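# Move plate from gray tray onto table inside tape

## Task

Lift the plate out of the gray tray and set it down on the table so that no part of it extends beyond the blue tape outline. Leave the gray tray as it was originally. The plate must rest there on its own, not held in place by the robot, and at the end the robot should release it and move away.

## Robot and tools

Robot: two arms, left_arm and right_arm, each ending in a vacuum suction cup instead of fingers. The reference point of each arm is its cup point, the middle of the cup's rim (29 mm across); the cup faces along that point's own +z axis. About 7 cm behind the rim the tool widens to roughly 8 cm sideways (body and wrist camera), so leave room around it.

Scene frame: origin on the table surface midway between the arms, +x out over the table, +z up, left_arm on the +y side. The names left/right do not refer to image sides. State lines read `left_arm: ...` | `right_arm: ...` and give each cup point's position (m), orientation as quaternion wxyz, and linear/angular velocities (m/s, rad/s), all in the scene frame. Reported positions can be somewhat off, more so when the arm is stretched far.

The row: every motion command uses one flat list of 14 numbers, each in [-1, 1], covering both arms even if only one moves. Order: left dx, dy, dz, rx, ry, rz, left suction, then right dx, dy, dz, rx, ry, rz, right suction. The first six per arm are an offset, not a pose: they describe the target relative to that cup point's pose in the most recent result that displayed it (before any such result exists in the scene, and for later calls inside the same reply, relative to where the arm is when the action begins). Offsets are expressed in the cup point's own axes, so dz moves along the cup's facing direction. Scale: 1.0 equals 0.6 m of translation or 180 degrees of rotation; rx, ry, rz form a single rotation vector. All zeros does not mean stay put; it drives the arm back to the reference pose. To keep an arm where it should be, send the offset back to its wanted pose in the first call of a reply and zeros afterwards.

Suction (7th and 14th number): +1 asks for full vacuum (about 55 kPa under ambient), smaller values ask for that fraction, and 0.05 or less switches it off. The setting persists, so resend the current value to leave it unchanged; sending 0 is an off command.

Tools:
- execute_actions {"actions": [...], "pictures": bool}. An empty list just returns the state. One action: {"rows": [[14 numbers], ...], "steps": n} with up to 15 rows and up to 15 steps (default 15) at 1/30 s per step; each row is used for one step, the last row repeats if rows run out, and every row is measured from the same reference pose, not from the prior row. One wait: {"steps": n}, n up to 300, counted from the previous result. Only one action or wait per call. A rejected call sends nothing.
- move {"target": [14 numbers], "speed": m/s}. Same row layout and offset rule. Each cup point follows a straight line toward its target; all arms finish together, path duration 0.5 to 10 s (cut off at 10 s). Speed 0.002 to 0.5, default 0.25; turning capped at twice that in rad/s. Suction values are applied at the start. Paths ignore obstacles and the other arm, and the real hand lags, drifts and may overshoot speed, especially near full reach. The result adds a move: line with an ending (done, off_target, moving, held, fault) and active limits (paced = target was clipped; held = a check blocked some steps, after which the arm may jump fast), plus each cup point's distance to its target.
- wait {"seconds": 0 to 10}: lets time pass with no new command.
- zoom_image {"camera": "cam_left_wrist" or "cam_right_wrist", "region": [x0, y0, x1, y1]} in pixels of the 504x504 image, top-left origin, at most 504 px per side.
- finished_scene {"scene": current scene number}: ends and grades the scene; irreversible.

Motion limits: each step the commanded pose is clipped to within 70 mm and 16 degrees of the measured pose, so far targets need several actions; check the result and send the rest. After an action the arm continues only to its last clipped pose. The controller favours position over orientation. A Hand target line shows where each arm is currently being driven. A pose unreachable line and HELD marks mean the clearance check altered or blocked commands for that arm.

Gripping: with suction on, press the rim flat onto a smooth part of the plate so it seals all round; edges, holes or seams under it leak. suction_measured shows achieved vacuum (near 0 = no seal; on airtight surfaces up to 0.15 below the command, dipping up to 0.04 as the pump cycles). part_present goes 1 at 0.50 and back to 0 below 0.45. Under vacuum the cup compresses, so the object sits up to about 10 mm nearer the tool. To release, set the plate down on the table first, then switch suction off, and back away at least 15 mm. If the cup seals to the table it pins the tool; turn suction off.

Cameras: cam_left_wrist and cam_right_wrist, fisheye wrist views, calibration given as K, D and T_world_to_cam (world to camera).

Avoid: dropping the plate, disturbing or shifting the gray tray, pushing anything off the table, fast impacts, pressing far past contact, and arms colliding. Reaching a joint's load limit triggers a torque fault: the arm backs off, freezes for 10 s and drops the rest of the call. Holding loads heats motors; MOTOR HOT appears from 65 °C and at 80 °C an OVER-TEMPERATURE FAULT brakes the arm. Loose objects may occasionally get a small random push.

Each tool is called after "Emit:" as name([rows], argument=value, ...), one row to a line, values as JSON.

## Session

Emit:
execute_actions(actions=[])

Scene clock: 0.00 s of 4900.00 s.
left_arm: end_effector_position=(+0.3586, +0.3512, +0.2711) suction_measured=0.01 part_present=0 end_effector_quat_wxyz=(-0.002, -0.255, +0.967, -0.000) end_effector_velocity=(-0.000, -0.000, -0.000) end_effector_angular_velocity=(-0.000, +0.000, -0.001) | right_arm: end_effector_position=(+0.3551, -0.3584, +0.2728) suction_measured=0.00 part_present=0 end_effector_quat_wxyz=(+0.001, +0.230, +0.973, -0.001) end_effector_velocity=(-0.000, -0.000, -0.000) end_effector_angular_velocity=(+0.000, +0.001, -0.001)
Joint positions: left_arm=[-0.    -0.263 -0.928 -0.001  1.195  1.832] | right_arm=[ 0.    -0.265 -0.931 -0.002  1.194  2.881]
Joint velocities: left_arm=[-0.001  0.     0.    -0.     0.    -0.   ] | right_arm=[-0.001 -0.     0.001  0.001  0.    -0.   ]
Motor temperatures (°C, as the motors report them): left_arm=[36 33 37 34 34 34] | right_arm=[33 36 35 35 35 42]
Hand target (left_arm): +0.359, +0.351, +0.271; -0.002, -0.255, +0.967, -0.000
Hand target (right_arm): +0.355, -0.358, +0.273; +0.001, +0.230, +0.973, -0.001
camera_calibration (this result's frames):
cam_left_wrist: T_world_to_cam=[[0.587464, -0.808035, -0.0443357, 0.0876913], [-0.762022, -0.57079, 0.305812, 0.392556], [-0.272413, -0.145869, -0.951059, 0.504561], [0, 0, 0, 1]] pos_world=[0.38507, 0.368525, 0.363707]
cam_right_wrist: T_world_to_cam=[[-0.303845, -0.951786, -0.0422012, -0.221665], [-0.892257, 0.268753, 0.362834, 0.316793], [-0.333999, 0.1479, -0.930898, 0.519176], [0, 0, 0, 1]] pos_world=[0.388713, -0.372903, 0.359002]

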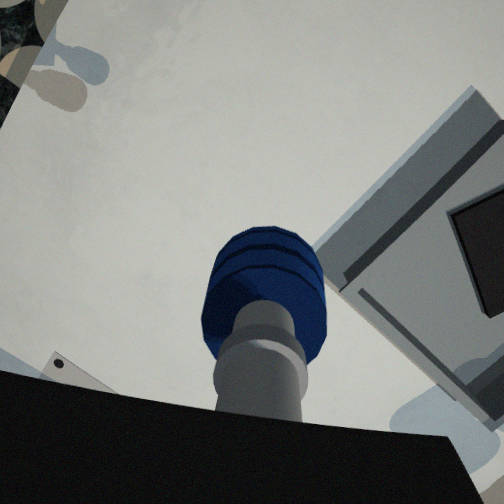

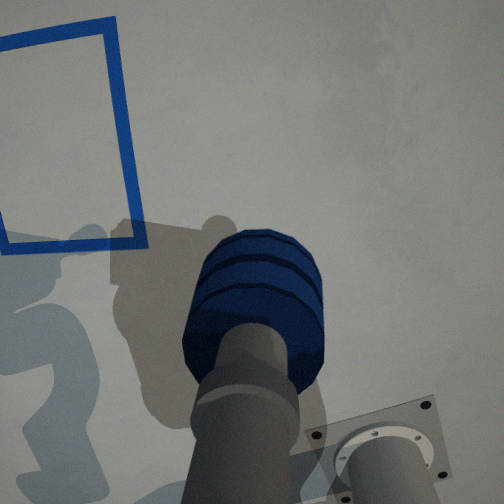

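Emit:
move(target=[0.097,-0.44,0,0,0,0,0,0,0,0,0,0,0,0])

Scene clock: 7.50 s of 4900.00 s.
left_arm: end_effector_position=(+0.4375, +0.0932, +0.2710) suction_measured=0.01 part_present=0 end_effector_quat_wxyz=(-0.002, -0.255, +0.967, +0.001) end_effector_velocity=(+0.000, -0.003, -0.001) end_effector_angular_velocity=(+0.003, +0.004, -0.002) | right_arm: end_effector_position=(+0.3551, -0.3584, +0.2728) suction_measured=0.00 part_present=0 end_effector_quat_wxyz=(+0.001, +0.230, +0.973, -0.001) end_effector_velocity=(+0.000, -0.001, -0.000) end_effector_angular_velocity=(-0.002, +0.000, +0.000)
Joint positions: left_arm=[-0.491  0.243 -1.507 -0.001  1.267  1.341] | right_arm=[ 0.    -0.265 -0.931 -0.002  1.194  2.881]
Joint velocities: left_arm=[-0.004  0.01  -0.012  0.001  0.007 -0.002] | right_arm=[-0.001  0.001  0.    -0.002 -0.001 -0.   ]
Motor temperatures (°C, as the motors report them): left_arm=[36 33 39 34 34 34] | right_arm=[33 36 37 35 35 42]
Hand target (left_arm): +0.437, +0.093, +0.271; -0.002, -0.255, +0.967, +0.001
Hand target (right_arm): +0.355, -0.358, +0.273; +0.001, +0.230, +0.973, -0.001
Off the commanded pose (left_arm): 0.001 m, 0 deg.
Off the commanded pose (right_arm): 0.000 m, 0 deg.
After step 90, 2.87 s passed at rest.
move: done
camera_calibration (this result's frames):
cam_left_wrist: T_world_to_cam=[[0.58774, -0.807779, -0.0453187, -0.166999], [-0.761978, -0.571503, 0.304588, 0.305846], [-0.27194, -0.144487, -0.951405, 0.488144], [0, 0, 0, 1]] pos_world=[0.463946, 0.110424, 0.363697]
cam_right_wrist: T_world_to_cam=[[-0.303845, -0.951786, -0.0422012, -0.221665], [-0.892257, 0.268753, 0.362834, 0.316793], [-0.333999, 0.1479, -0.930898, 0.519176], [0, 0, 0, 1]] pos_world=[0.388713, -0.372903, 0.359002]

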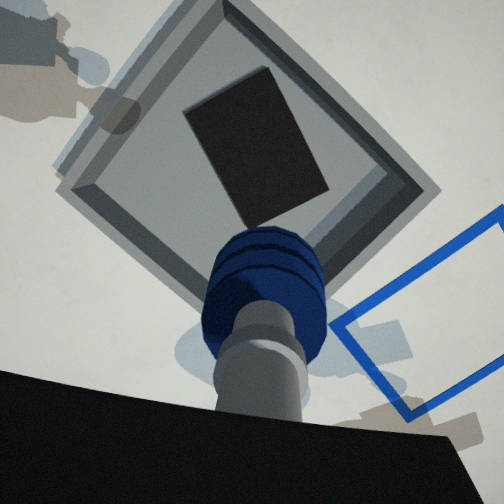

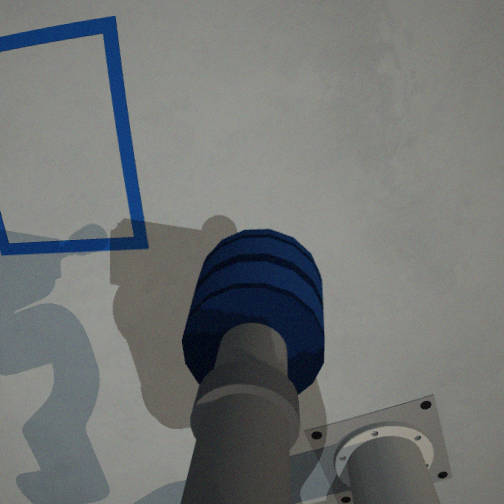

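Emit:
move(target=[-0.021,0.026,0.395,0,0,0,1,0,0,0,0,0,0,0], speed=0.15)

Scene clock: 16.07 s of 4900.00 s.
left_arm: end_effector_position=(+0.4408, +0.1131, +0.0346) suction_measured=0.01 part_present=0 end_effector_quat_wxyz=(-0.001, -0.255, +0.967, +0.000) end_effector_velocity=(-0.002, +0.001, -0.004) end_effector_angular_velocity=(+0.003, +0.007, -0.001) | right_arm: end_effector_position=(+0.3551, -0.3584, +0.2728) suction_measured=0.00 part_present=0 end_effector_quat_wxyz=(+0.001, +0.230, +0.973, -0.001) end_effector_velocity=(+0.000, +0.000, -0.000) end_effector_angular_velocity=(+0.001, -0.000, -0.000)
Joint positions: left_arm=[-0.456  0.533 -1.202 -0.001  0.671  1.376] | right_arm=[ 0.    -0.265 -0.931 -0.002  1.194  2.881]
Joint velocities: left_arm=[-0.     0.007  0.002  0.    -0.002  0.001] | right_arm=[-0.     0.     0.     0.001 -0.001 -0.   ]
Motor temperatures (°C, as the motors report them): left_arm=[36 34 40 34 34 34] | right_arm=[33 36 38 35 35 42]
Hand target (left_arm): +0.441, +0.113, +0.034; -0.001, -0.255, +0.967, +0.001
Hand target (right_arm): +0.355, -0.358, +0.273; +0.001, +0.230, +0.973, -0.001
Off the commanded pose (left_arm): 0.001 m, 0 deg.
Off the commanded pose (right_arm): 0.000 m, 0 deg.
After step 90, 3.50 s passed at rest.
move: done
camera_calibration (this result's frames):
cam_left_wrist: T_world_to_cam=[[0.588237, -0.807464, -0.0444889, -0.163936], [-0.76199, -0.571854, 0.303897, 0.391825], [-0.270827, -0.144864, -0.951666, 0.266564], [0, 0, 0, 1]] pos_world=[0.467192, 0.13031, 0.127312]
cam_right_wrist: T_world_to_cam=[[-0.303844, -0.951787, -0.0422013, -0.221665], [-0.892257, 0.268753, 0.362834, 0.316793], [-0.333999, 0.1479, -0.930898, 0.519176], [0, 0, 0, 1]] pos_world=[0.388713, -0.372903, 0.359002]

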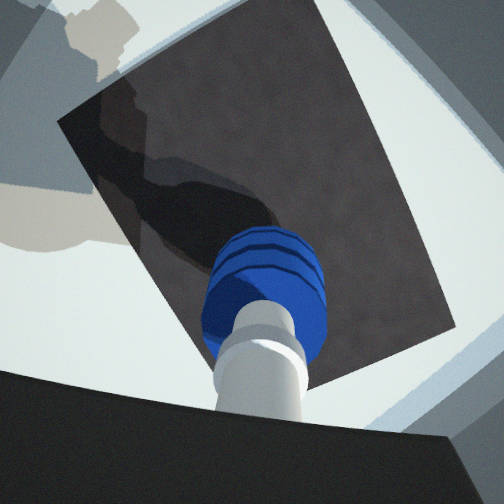

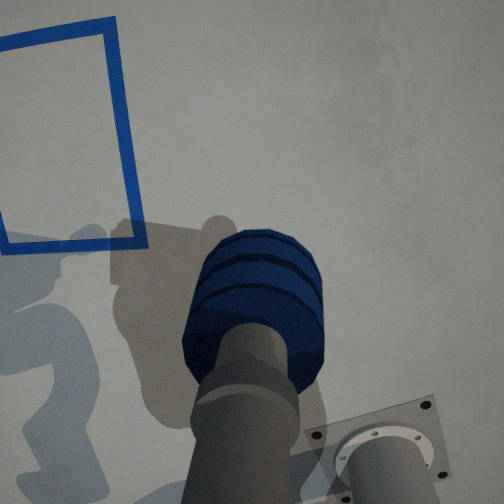

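Emit:
move(target=[0,0,0.038,0,0,0,1,0,0,0,0,0,0,0], speed=0.05)

Emit:
move(target=[0,0,-0.3,0,0,0,1,0,0,0,0,0,0,0], speed=0.15)

Scene clock: 25.60 s of 4900.00 s.
left_arm: end_effector_position=(+0.4408, +0.1131, +0.0120) suction_measured=0.39 part_present=0 end_effector_quat_wxyz=(-0.001, -0.255, +0.967, +0.000) end_effector_velocity=(+0.003, -0.001, +0.002) end_effector_angular_velocity=(-0.004, -0.008, +0.002) | right_arm: end_effector_position=(+0.3551, -0.3584, +0.2728) suction_measured=0.00 part_present=0 end_effector_quat_wxyz=(+0.001, +0.230, +0.973, -0.001) end_effector_velocity=(+0.000, +0.000, +0.000) end_effector_angular_velocity=(+0.001, -0.000, -0.000)
Joint positions: left_arm=[-0.456  0.584 -1.205 -0.001  0.624  1.376] | right_arm=[ 0.    -0.265 -0.931 -0.002  1.194  2.881]
Joint velocities: left_arm=[ 0.001  0.    -0.005 -0.001 -0.004 -0.   ] | right_arm=[-0.    -0.    -0.     0.001 -0.    -0.   ]
Motor temperatures (°C, as the motors report them): left_arm=[36 34 40 34 34 34] | right_arm=[33 36 39 35 36 42]
Hand target (left_arm): +0.441, +0.113, +0.012; -0.001, -0.255, +0.967, +0.000
Hand target (right_arm): +0.355, -0.358, +0.273; +0.001, +0.230, +0.973, -0.001
Off the commanded pose (left_arm): 0.000 m, 0 deg.
Off the commanded pose (right_arm): 0.000 m, 0 deg.
After step 90, 5.73 s passed at rest.
move: done
camera_calibration (this result's frames):
cam_left_wrist: T_world_to_cam=[[0.588267, -0.807438, -0.0445572, -0.164926], [-0.761959, -0.571903, 0.303884, 0.398704], [-0.27085, -0.144814, -0.951667, 0.244988], [0, 0, 0, 1]] pos_world=[0.467172, 0.13033, 0.104638]
cam_right_wrist: T_world_to_cam=[[-0.303844, -0.951787, -0.0422012, -0.221665], [-0.892257, 0.268753, 0.362834, 0.316793], [-0.333999, 0.147899, -0.930898, 0.519176], [0, 0, 0, 1]] pos_world=[0.388713, -0.372903, 0.359002]

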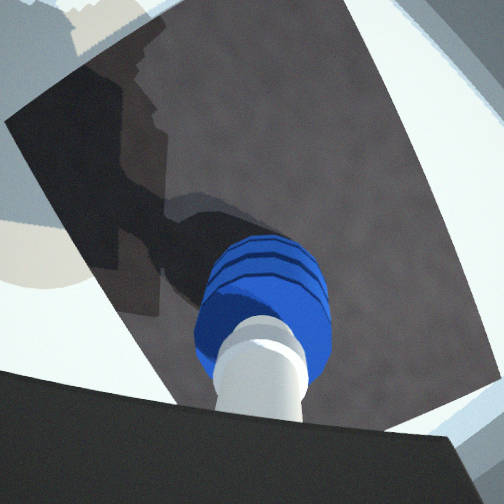

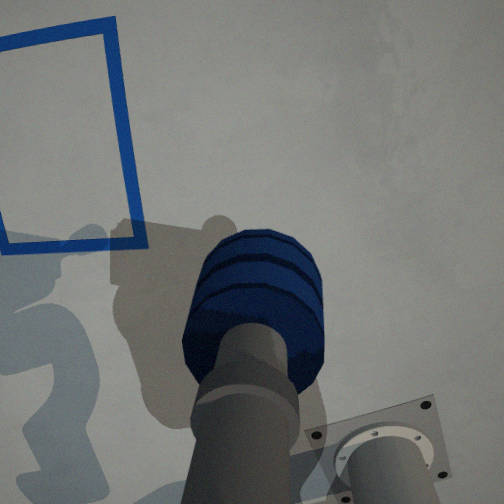

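Scene clock: 27.20 s of 4900.00 s.
left_arm: end_effector_position=(+0.4405, +0.1131, +0.1910) suction_measured=0.96 part_present=1 end_effector_quat_wxyz=(-0.002, -0.255, +0.967, +0.001) end_effector_velocity=(+0.001, -0.001, +0.006) end_effector_angular_velocity=(-0.003, -0.005, +0.000) | right_arm: end_effector_position=(+0.3551, -0.3584, +0.2728) suction_measured=0.00 part_present=0 end_effector_quat_wxyz=(+0.001, +0.230, +0.973, -0.001) end_effector_velocity=(+0.000, -0.000, +0.000) end_effector_angular_velocity=(-0.001, -0.001, -0.001)
Joint positions: left_arm=[-0.456  0.276 -1.319 -0.001  1.047  1.376] | right_arm=[ 0.    -0.265 -0.931 -0.002  1.194  2.881]
Joint velocities: left_arm=[ 0.    -0.004 -0.01  -0.     0.008 -0.   ] | right_arm=[-0.    -0.    -0.001 -0.001 -0.     0.001]
Motor temperatures (°C, as the motors report them): left_arm=[36 34 40 34 34 34] | right_arm=[33 36 39 35 36 42]
Hand target (left_arm): +0.441, +0.113, +0.192; -0.001, -0.255, +0.967, +0.000
Hand target (right_arm): +0.355, -0.358, +0.273; +0.001, +0.230, +0.973, -0.001
Off the commanded pose (left_arm): 0.001 m, 0 deg.
Off the commanded pose (right_arm): 0.000 m, 0 deg.
move: done
camera_calibration (this result's frames):
cam_left_wrist: T_world_to_cam=[[0.587884, -0.807646, -0.0458187, -0.156299], [-0.7617, -0.571735, 0.304849, 0.343777], [-0.272406, -0.144316, -0.951298, 0.415815], [0, 0, 0, 1]] pos_world=[0.467011, 0.130324, 0.283603]
cam_right_wrist: T_world_to_cam=[[-0.303845, -0.951787, -0.0422012, -0.221665], [-0.892257, 0.268753, 0.362834, 0.316793], [-0.333999, 0.1479, -0.930898, 0.519176], [0, 0, 0, 1]] pos_world=[0.388713, -0.372903, 0.359002]

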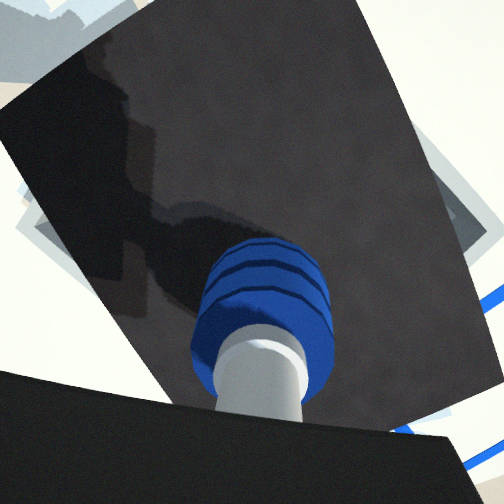

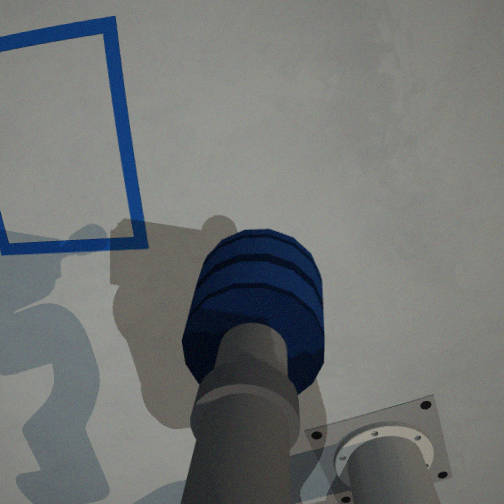

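Emit:
move(target=[0.211,-0.39,0,0,0,0.478,1,0,0,0,0,0,0,0])

Scene clock: 36.13 s of 4900.00 s.
left_arm: end_effector_position=(+0.4447, -0.1518, +0.1903) suction_measured=0.99 part_present=1 end_effector_quat_wxyz=(+0.009, +0.473, +0.881, -0.003) end_effector_velocity=(+0.001, -0.003, -0.000) end_effector_angular_velocity=(+0.008, +0.007, -0.009) | right_arm: end_effector_position=(+0.3551, -0.3584, +0.2728) suction_measured=0.00 part_present=0 end_effector_quat_wxyz=(+0.001, +0.230, +0.973, -0.001) end_effector_velocity=(+0.001, +0.001, +0.001) end_effector_angular_velocity=(+0.001, -0.002, +0.001)
Joint positions: left_arm=[-0.797  1.105 -2.659 -0.001  1.535  2.536] | right_arm=[ 0.    -0.265 -0.931 -0.002  1.194  2.881]
Joint velocities: left_arm=[-0.002  0.252 -0.457  0.     0.216  0.006] | right_arm=[ 0.001  0.    -0.002  0.001 -0.    -0.   ]
Motor temperatures (°C, as the motors report them): left_arm=[36 35 41 34 34 34] | right_arm=[33 36 40 35 36 42]
Hand target (left_arm): +0.445, -0.152, +0.190; +0.009, +0.474, +0.881, -0.003
Hand target (right_arm): +0.355, -0.358, +0.273; +0.001, +0.230, +0.973, -0.001
Off the commanded pose (left_arm): 0.002 m, 1 deg.
Off the commanded pose (right_arm): 0.000 m, 0 deg.
elbow stopped short (left arm): the move would have taken joint 3 (elbow) straighter than the controller allows; a more bent joint 3 avoids this.
move: done
camera_calibration (this result's frames):
cam_left_wrist: T_world_to_cam=[[-0.764413, -0.643291, -0.043009, 0.253054], [-0.62656, 0.725494, 0.284747, 0.33631], [-0.151973, 0.244612, -0.957637, 0.384822], [0, 0, 0, 1]] pos_world=[0.462639, -0.175336, 0.28364]
cam_right_wrist: T_world_to_cam=[[-0.303845, -0.951786, -0.0422011, -0.221665], [-0.892257, 0.268753, 0.362834, 0.316793], [-0.333999, 0.147899, -0.930898, 0.519176], [0, 0, 0, 1]] pos_world=[0.388713, -0.372903, 0.359002]

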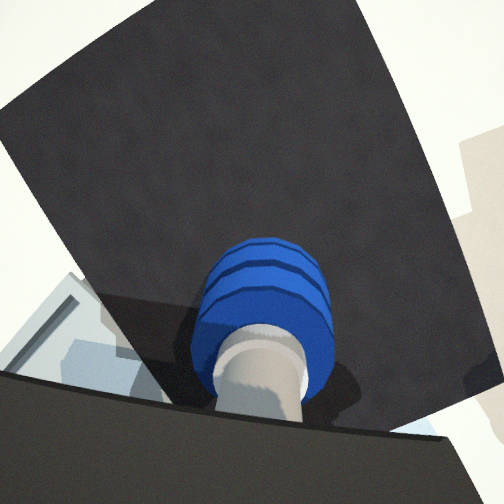

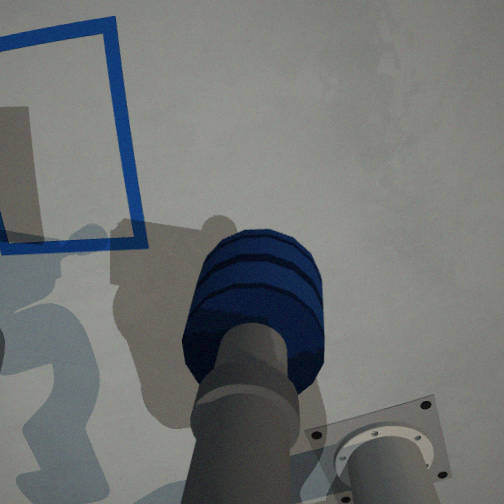

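Emit:
move(target=[0,0,0.26,0,0,0,1,0,0,0,0,0,0,0], speed=0.12)

Scene clock: 42.00 s of 4900.00 s.
left_arm: end_effector_position=(+0.4472, -0.1542, +0.0352) suction_measured=0.98 part_present=1 end_effector_quat_wxyz=(+0.009, +0.473, +0.881, -0.004) end_effector_velocity=(-0.002, +0.002, -0.007) end_effector_angular_velocity=(+0.009, +0.008, -0.000) | right_arm: end_effector_position=(+0.3551, -0.3584, +0.2728) suction_measured=0.00 part_present=0 end_effector_quat_wxyz=(+0.001, +0.230, +0.973, -0.001) end_effector_velocity=(-0.000, -0.000, -0.000) end_effector_angular_velocity=(+0.000, +0.001, -0.000)
Joint positions: left_arm=[-0.797  1.149 -2.291 -0.001  1.123  2.536] | right_arm=[ 0.    -0.265 -0.931 -0.002  1.194  2.881]
Joint velocities: left_arm=[-0.     0.009  0.001  0.001  0.002 -0.   ] | right_arm=[-0.001  0.     0.001  0.     0.001 -0.001]
Motor temperatures (°C, as the motors report them): left_arm=[36 35 41 34 34 34] | right_arm=[33 36 40 35 36 42]
Hand target (left_arm): +0.447, -0.154, +0.034; +0.009, +0.473, +0.881, -0.003
Hand target (right_arm): +0.355, -0.358, +0.273; +0.001, +0.230, +0.973, -0.001
Off the commanded pose (left_arm): 0.001 m, 0 deg.
Off the commanded pose (right_arm): 0.000 m, 0 deg.
move: done
camera_calibration (this result's frames):
cam_left_wrist: T_world_to_cam=[[-0.764057, -0.643701, -0.0432034, 0.246449], [-0.627202, 0.72545, 0.283444, 0.384136], [-0.151111, 0.243665, -0.958015, 0.236703], [0, 0, 0, 1]] pos_world=[0.465001, -0.177708, 0.128531]
cam_right_wrist: T_world_to_cam=[[-0.303845, -0.951786, -0.0422011, -0.221665], [-0.892257, 0.268753, 0.362835, 0.316793], [-0.333999, 0.1479, -0.930898, 0.519176], [0, 0, 0, 1]] pos_world=[0.388713, -0.372903, 0.359002]

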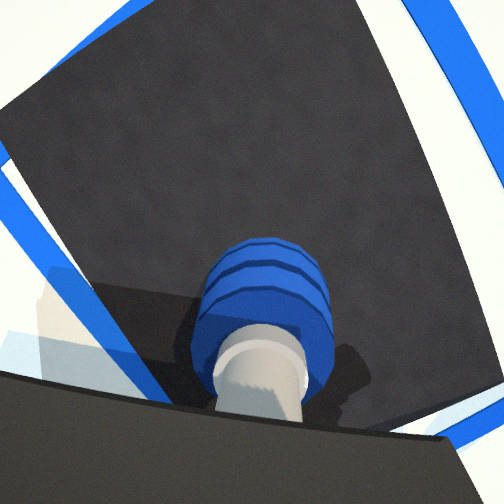

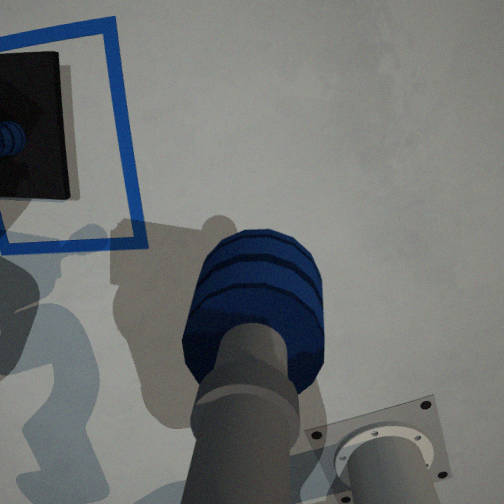

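Emit:
move(target=[-0.013,-0.043,0,0,0,0,1,0,0,0,0,0,0,0], speed=0.05)

Scene clock: 47.50 s of 4900.00 s.
left_arm: end_effector_position=(+0.4302, -0.1747, +0.0353) suction_measured=0.98 part_present=1 end_effector_quat_wxyz=(+0.009, +0.473, +0.881, -0.004) end_effector_velocity=(+0.001, -0.000, +0.001) end_effector_angular_velocity=(-0.000, -0.000, +0.004) | right_arm: end_effector_position=(+0.3551, -0.3584, +0.2728) suction_measured=0.00 part_present=0 end_effector_quat_wxyz=(+0.001, +0.230, +0.973, -0.001) end_effector_velocity=(-0.000, +0.000, +0.000) end_effector_angular_velocity=(+0.001, +0.001, -0.000)
Joint positions: left_arm=[-0.834  1.178 -2.345 -0.     1.147  2.498] | right_arm=[ 0.    -0.265 -0.931 -0.002  1.194  2.881]
Joint velocities: left_arm=[ 0.001  0.005 -0.01   0.     0.006 -0.003] | right_arm=[ 0.     0.    -0.001  0.001  0.001  0.   ]
Motor temperatures (°C, as the motors report them): left_arm=[36 35 42 34 34 34] | right_arm=[33 36 40 35 36 42]
Hand target (left_arm): +0.430, -0.175, +0.035; +0.009, +0.473, +0.881, -0.004
Hand target (right_arm): +0.355, -0.358, +0.273; +0.001, +0.230, +0.973, -0.001
Off the commanded pose (left_arm): 0.000 m, 0 deg.
Off the commanded pose (right_arm): 0.000 m, 0 deg.
move: done
camera_calibration (this result's frames):
cam_left_wrist: T_world_to_cam=[[-0.763895, -0.643883, -0.043334, 0.220203], [-0.627414, 0.725283, 0.283402, 0.388367], [-0.151048, 0.243678, -0.958022, 0.239153], [0, 0, 0, 1]] pos_world=[0.448002, -0.198168, 0.128592]
cam_right_wrist: T_world_to_cam=[[-0.303845, -0.951786, -0.0422012, -0.221665], [-0.892257, 0.268753, 0.362834, 0.316793], [-0.333999, 0.1479, -0.930898, 0.519176], [0, 0, 0, 1]] pos_world=[0.388713, -0.372903, 0.359002]

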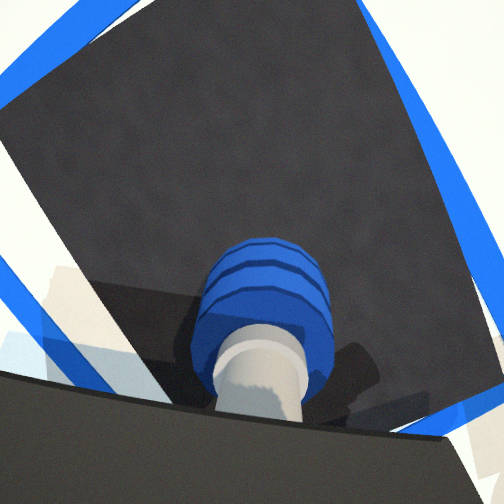

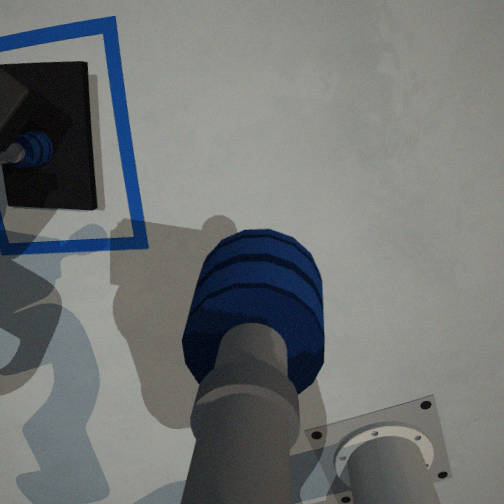

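Emit:
move(target=[0.009,0.011,0.038,0,0,0,1,0,0,0,0,0,0,0], speed=0.04)

Scene clock: 53.93 s of 4900.00 s.
left_arm: end_effector_position=(+0.4331, -0.1671, +0.0127) suction_measured=0.98 part_present=1 end_effector_quat_wxyz=(+0.009, +0.473, +0.881, -0.004) end_effector_velocity=(+0.000, -0.002, +0.002) end_effector_angular_velocity=(-0.005, -0.005, -0.002) | right_arm: end_effector_position=(+0.3551, -0.3584, +0.2728) suction_measured=0.00 part_present=0 end_effector_quat_wxyz=(+0.001, +0.230, +0.973, -0.001) end_effector_velocity=(+0.000, +0.000, +0.001) end_effector_angular_velocity=(+0.001, -0.002, -0.000)
Joint positions: left_arm=[-0.824  1.186 -2.294 -0.001  1.088  2.508] | right_arm=[ 0.    -0.265 -0.931 -0.002  1.194  2.881]
Joint velocities: left_arm=[-0.002 -0.002 -0.     0.001 -0.004  0.   ] | right_arm=[ 0.    -0.001 -0.001  0.001 -0.    -0.   ]
Motor temperatures (°C, as the motors report them): left_arm=[36 36 42 34 34 34] | right_arm=[33 36 41 35 36 42]
Hand target (left_arm): +0.433, -0.167, +0.012; +0.009, +0.473, +0.881, -0.004
Hand target (right_arm): +0.355, -0.358, +0.273; +0.001, +0.230, +0.973, -0.001
Off the commanded pose (left_arm): 0.000 m, 0 deg.
Off the commanded pose (right_arm): 0.000 m, 0 deg.
move: done
camera_calibration (this result's frames):
cam_left_wrist: T_world_to_cam=[[-0.763886, -0.643894, -0.0433417, 0.226352], [-0.627496, 0.725385, 0.282957, 0.391114], [-0.150755, 0.243343, -0.958153, 0.215971], [0, 0, 0, 1]] pos_world=[0.450888, -0.190517, 0.106076]
cam_right_wrist: T_world_to_cam=[[-0.303845, -0.951786, -0.0422012, -0.221665], [-0.892257, 0.268753, 0.362834, 0.316793], [-0.333999, 0.1479, -0.930898, 0.519176], [0, 0, 0, 1]] pos_world=[0.388713, -0.372903, 0.359002]

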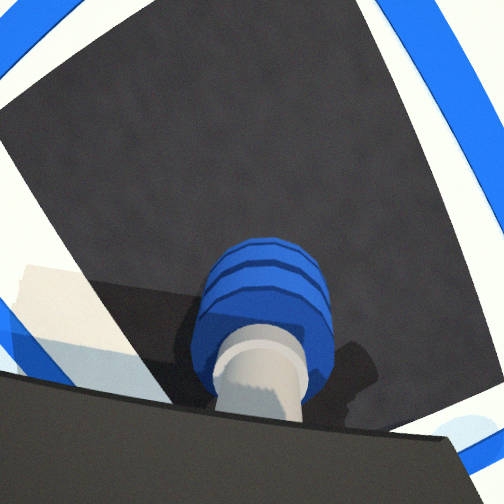

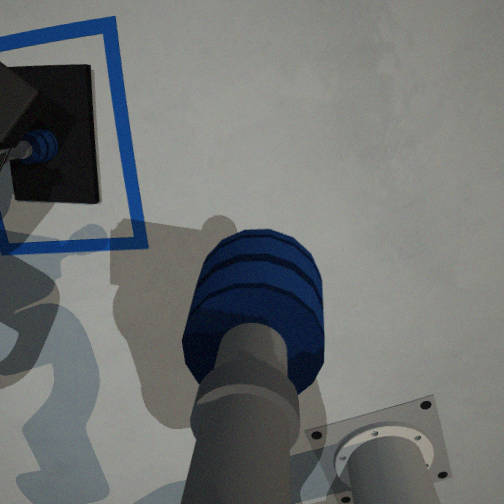

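Inside all around. Release.

Emit:
execute_actions([
  {"rows":[[0,0,0,0,0,0,0,0,0,0,0,0,0,0]],"steps":10},
], pictures=false)

Emit:
move(target=[0,0,-0.3,0,0,0,0,0,0,0,0,0,0,0])

Scene clock: 58.47 s of 4900.00 s.
left_arm: end_effector_position=(+0.4331, -0.1671, +0.0128) suction_measured=0.01 part_present=0 end_effector_quat_wxyz=(+0.010, +0.473, +0.881, -0.004) end_effector_velocity=(-0.001, +0.001, -0.002) end_effector_angular_velocity=(+0.004, +0.002, -0.003) | right_arm: end_effector_position=(+0.3551, -0.3584, +0.2728) suction_measured=0.00 part_present=0 end_effector_quat_wxyz=(+0.001, +0.230, +0.973, -0.001) end_effector_velocity=(-0.000, -0.000, -0.000) end_effector_angular_velocity=(+0.000, +0.000, +0.000)
Joint positions: left_arm=[-0.824  1.186 -2.294 -0.001  1.088  2.508] | right_arm=[ 0.    -0.265 -0.931 -0.002  1.194  2.881]
Joint velocities: left_arm=[-0.001  0.002  0.002  0.002  0.001  0.001] | right_arm=[-0.    -0.     0.     0.    -0.    -0.001]
Motor temperatures (°C, as the motors report them): left_arm=[36 36 42 34 34 34] | right_arm=[33 36 41 35 36 42]
Hand target (left_arm): +0.433, -0.167, +0.013; +0.009, +0.473, +0.881, -0.004
Hand target (right_arm): +0.355, -0.358, +0.273; +0.001, +0.230, +0.973, -0.001
Off the commanded pose (left_arm): 0.000 m, 0 deg.
Off the commanded pose (right_arm): 0.000 m, 0 deg.
Steps of this call (steps 1 to 126: nothing new was sent; steps 127 to 136: all 10 steps of this action). Readings (end_effector_position | what the end effector reports):
127: left_arm (+0.4330, -0.1669, +0.0124) | right_arm (+0.3551, -0.3584, +0.2728) | left_arm suction_measured=0.35 part_present=0 | right_arm suction_measured=0.00 part_present=0
128: left_arm (+0.4331, -0.1670, +0.0126) | right_arm (+0.3551, -0.3584, +0.2728) | left_arm suction_measured=0.03 part_present=0 | right_arm suction_measured=0.00 part_present=0
130: left_arm (+0.4333, -0.1672, +0.0131) | right_arm (+0.3551, -0.3584, +0.2728) | left_arm suction_measured=0.01 part_present=0 | right_arm suction_measured=0.00 part_present=0
134: left_arm (+0.4332, -0.1672, +0.0130) | right_arm (+0.3551, -0.3584, +0.2728) | left_arm suction_measured=0.01 part_present=0 | right_arm suction_measured=0.00 part_present=0
136: the state above

Scene clock: 59.93 s of 4900.00 s.
left_arm: end_effector_position=(+0.4300, -0.1639, +0.1913) suction_measured=0.01 part_present=0 end_effector_quat_wxyz=(+0.010, +0.473, +0.881, -0.004) end_effector_velocity=(+0.002, -0.003, +0.015) end_effector_angular_velocity=(-0.009, -0.006, -0.001) | right_arm: end_effector_position=(+0.3551, -0.3584, +0.2728) suction_measured=0.00 part_present=0 end_effector_quat_wxyz=(+0.001, +0.230, +0.973, -0.001) end_effector_velocity=(-0.000, -0.001, +0.000) end_effector_angular_velocity=(-0.001, -0.000, -0.000)
Joint positions: left_arm=[-0.824  1.058 -2.575 -0.001  1.497  2.508] | right_arm=[ 0.    -0.265 -0.931 -0.002  1.194  2.881]
Joint velocities: left_arm=[-0.001  0.077 -0.178 -0.001  0.09  -0.   ] | right_arm=[-0.001 -0.     0.    -0.001  0.    -0.   ]
Motor temperatures (°C, as the motors report them): left_arm=[36 36 42 34 34 34] | right_arm=[33 36 41 35 36 42]
Hand target (left_arm): +0.430, -0.164, +0.193; +0.010, +0.473, +0.881, -0.004
Hand target (right_arm): +0.355, -0.358, +0.273; +0.001, +0.230, +0.973, -0.001
Off the commanded pose (left_arm): 0.002 m, 0 deg.
Off the commanded pose (right_arm): 0.000 m, 0 deg.
move: done
camera_calibration (this result's frames):
cam_left_wrist: T_world_to_cam=[[-0.76418, -0.643551, -0.0432448, 0.233916], [-0.627244, 0.725844, 0.282339, 0.336406], [-0.150311, 0.242883, -0.958339, 0.385604], [0, 0, 0, 1]] pos_world=[0.447723, -0.187298, 0.284674]
cam_right_wrist: T_world_to_cam=[[-0.303845, -0.951786, -0.0422012, -0.221665], [-0.892257, 0.268753, 0.362834, 0.316793], [-0.333999, 0.1479, -0.930898, 0.519176], [0, 0, 0, 1]] pos_world=[0.388713, -0.372903, 0.359002]

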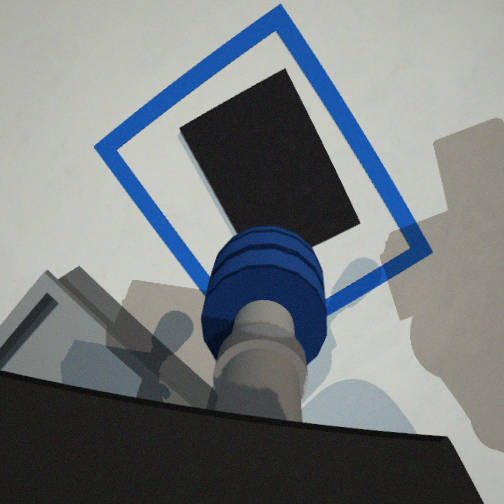

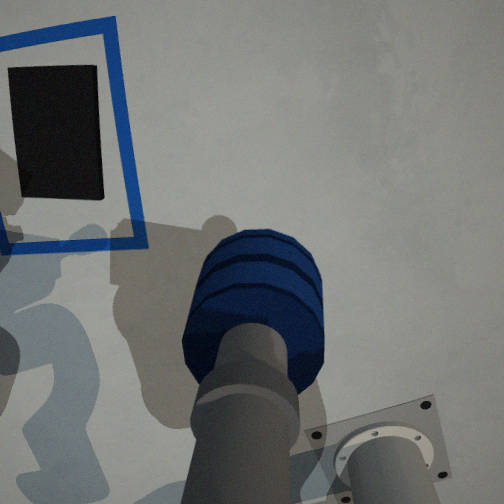

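Emit:
finished_scene(scene=2)

The scene is finished: the task was done.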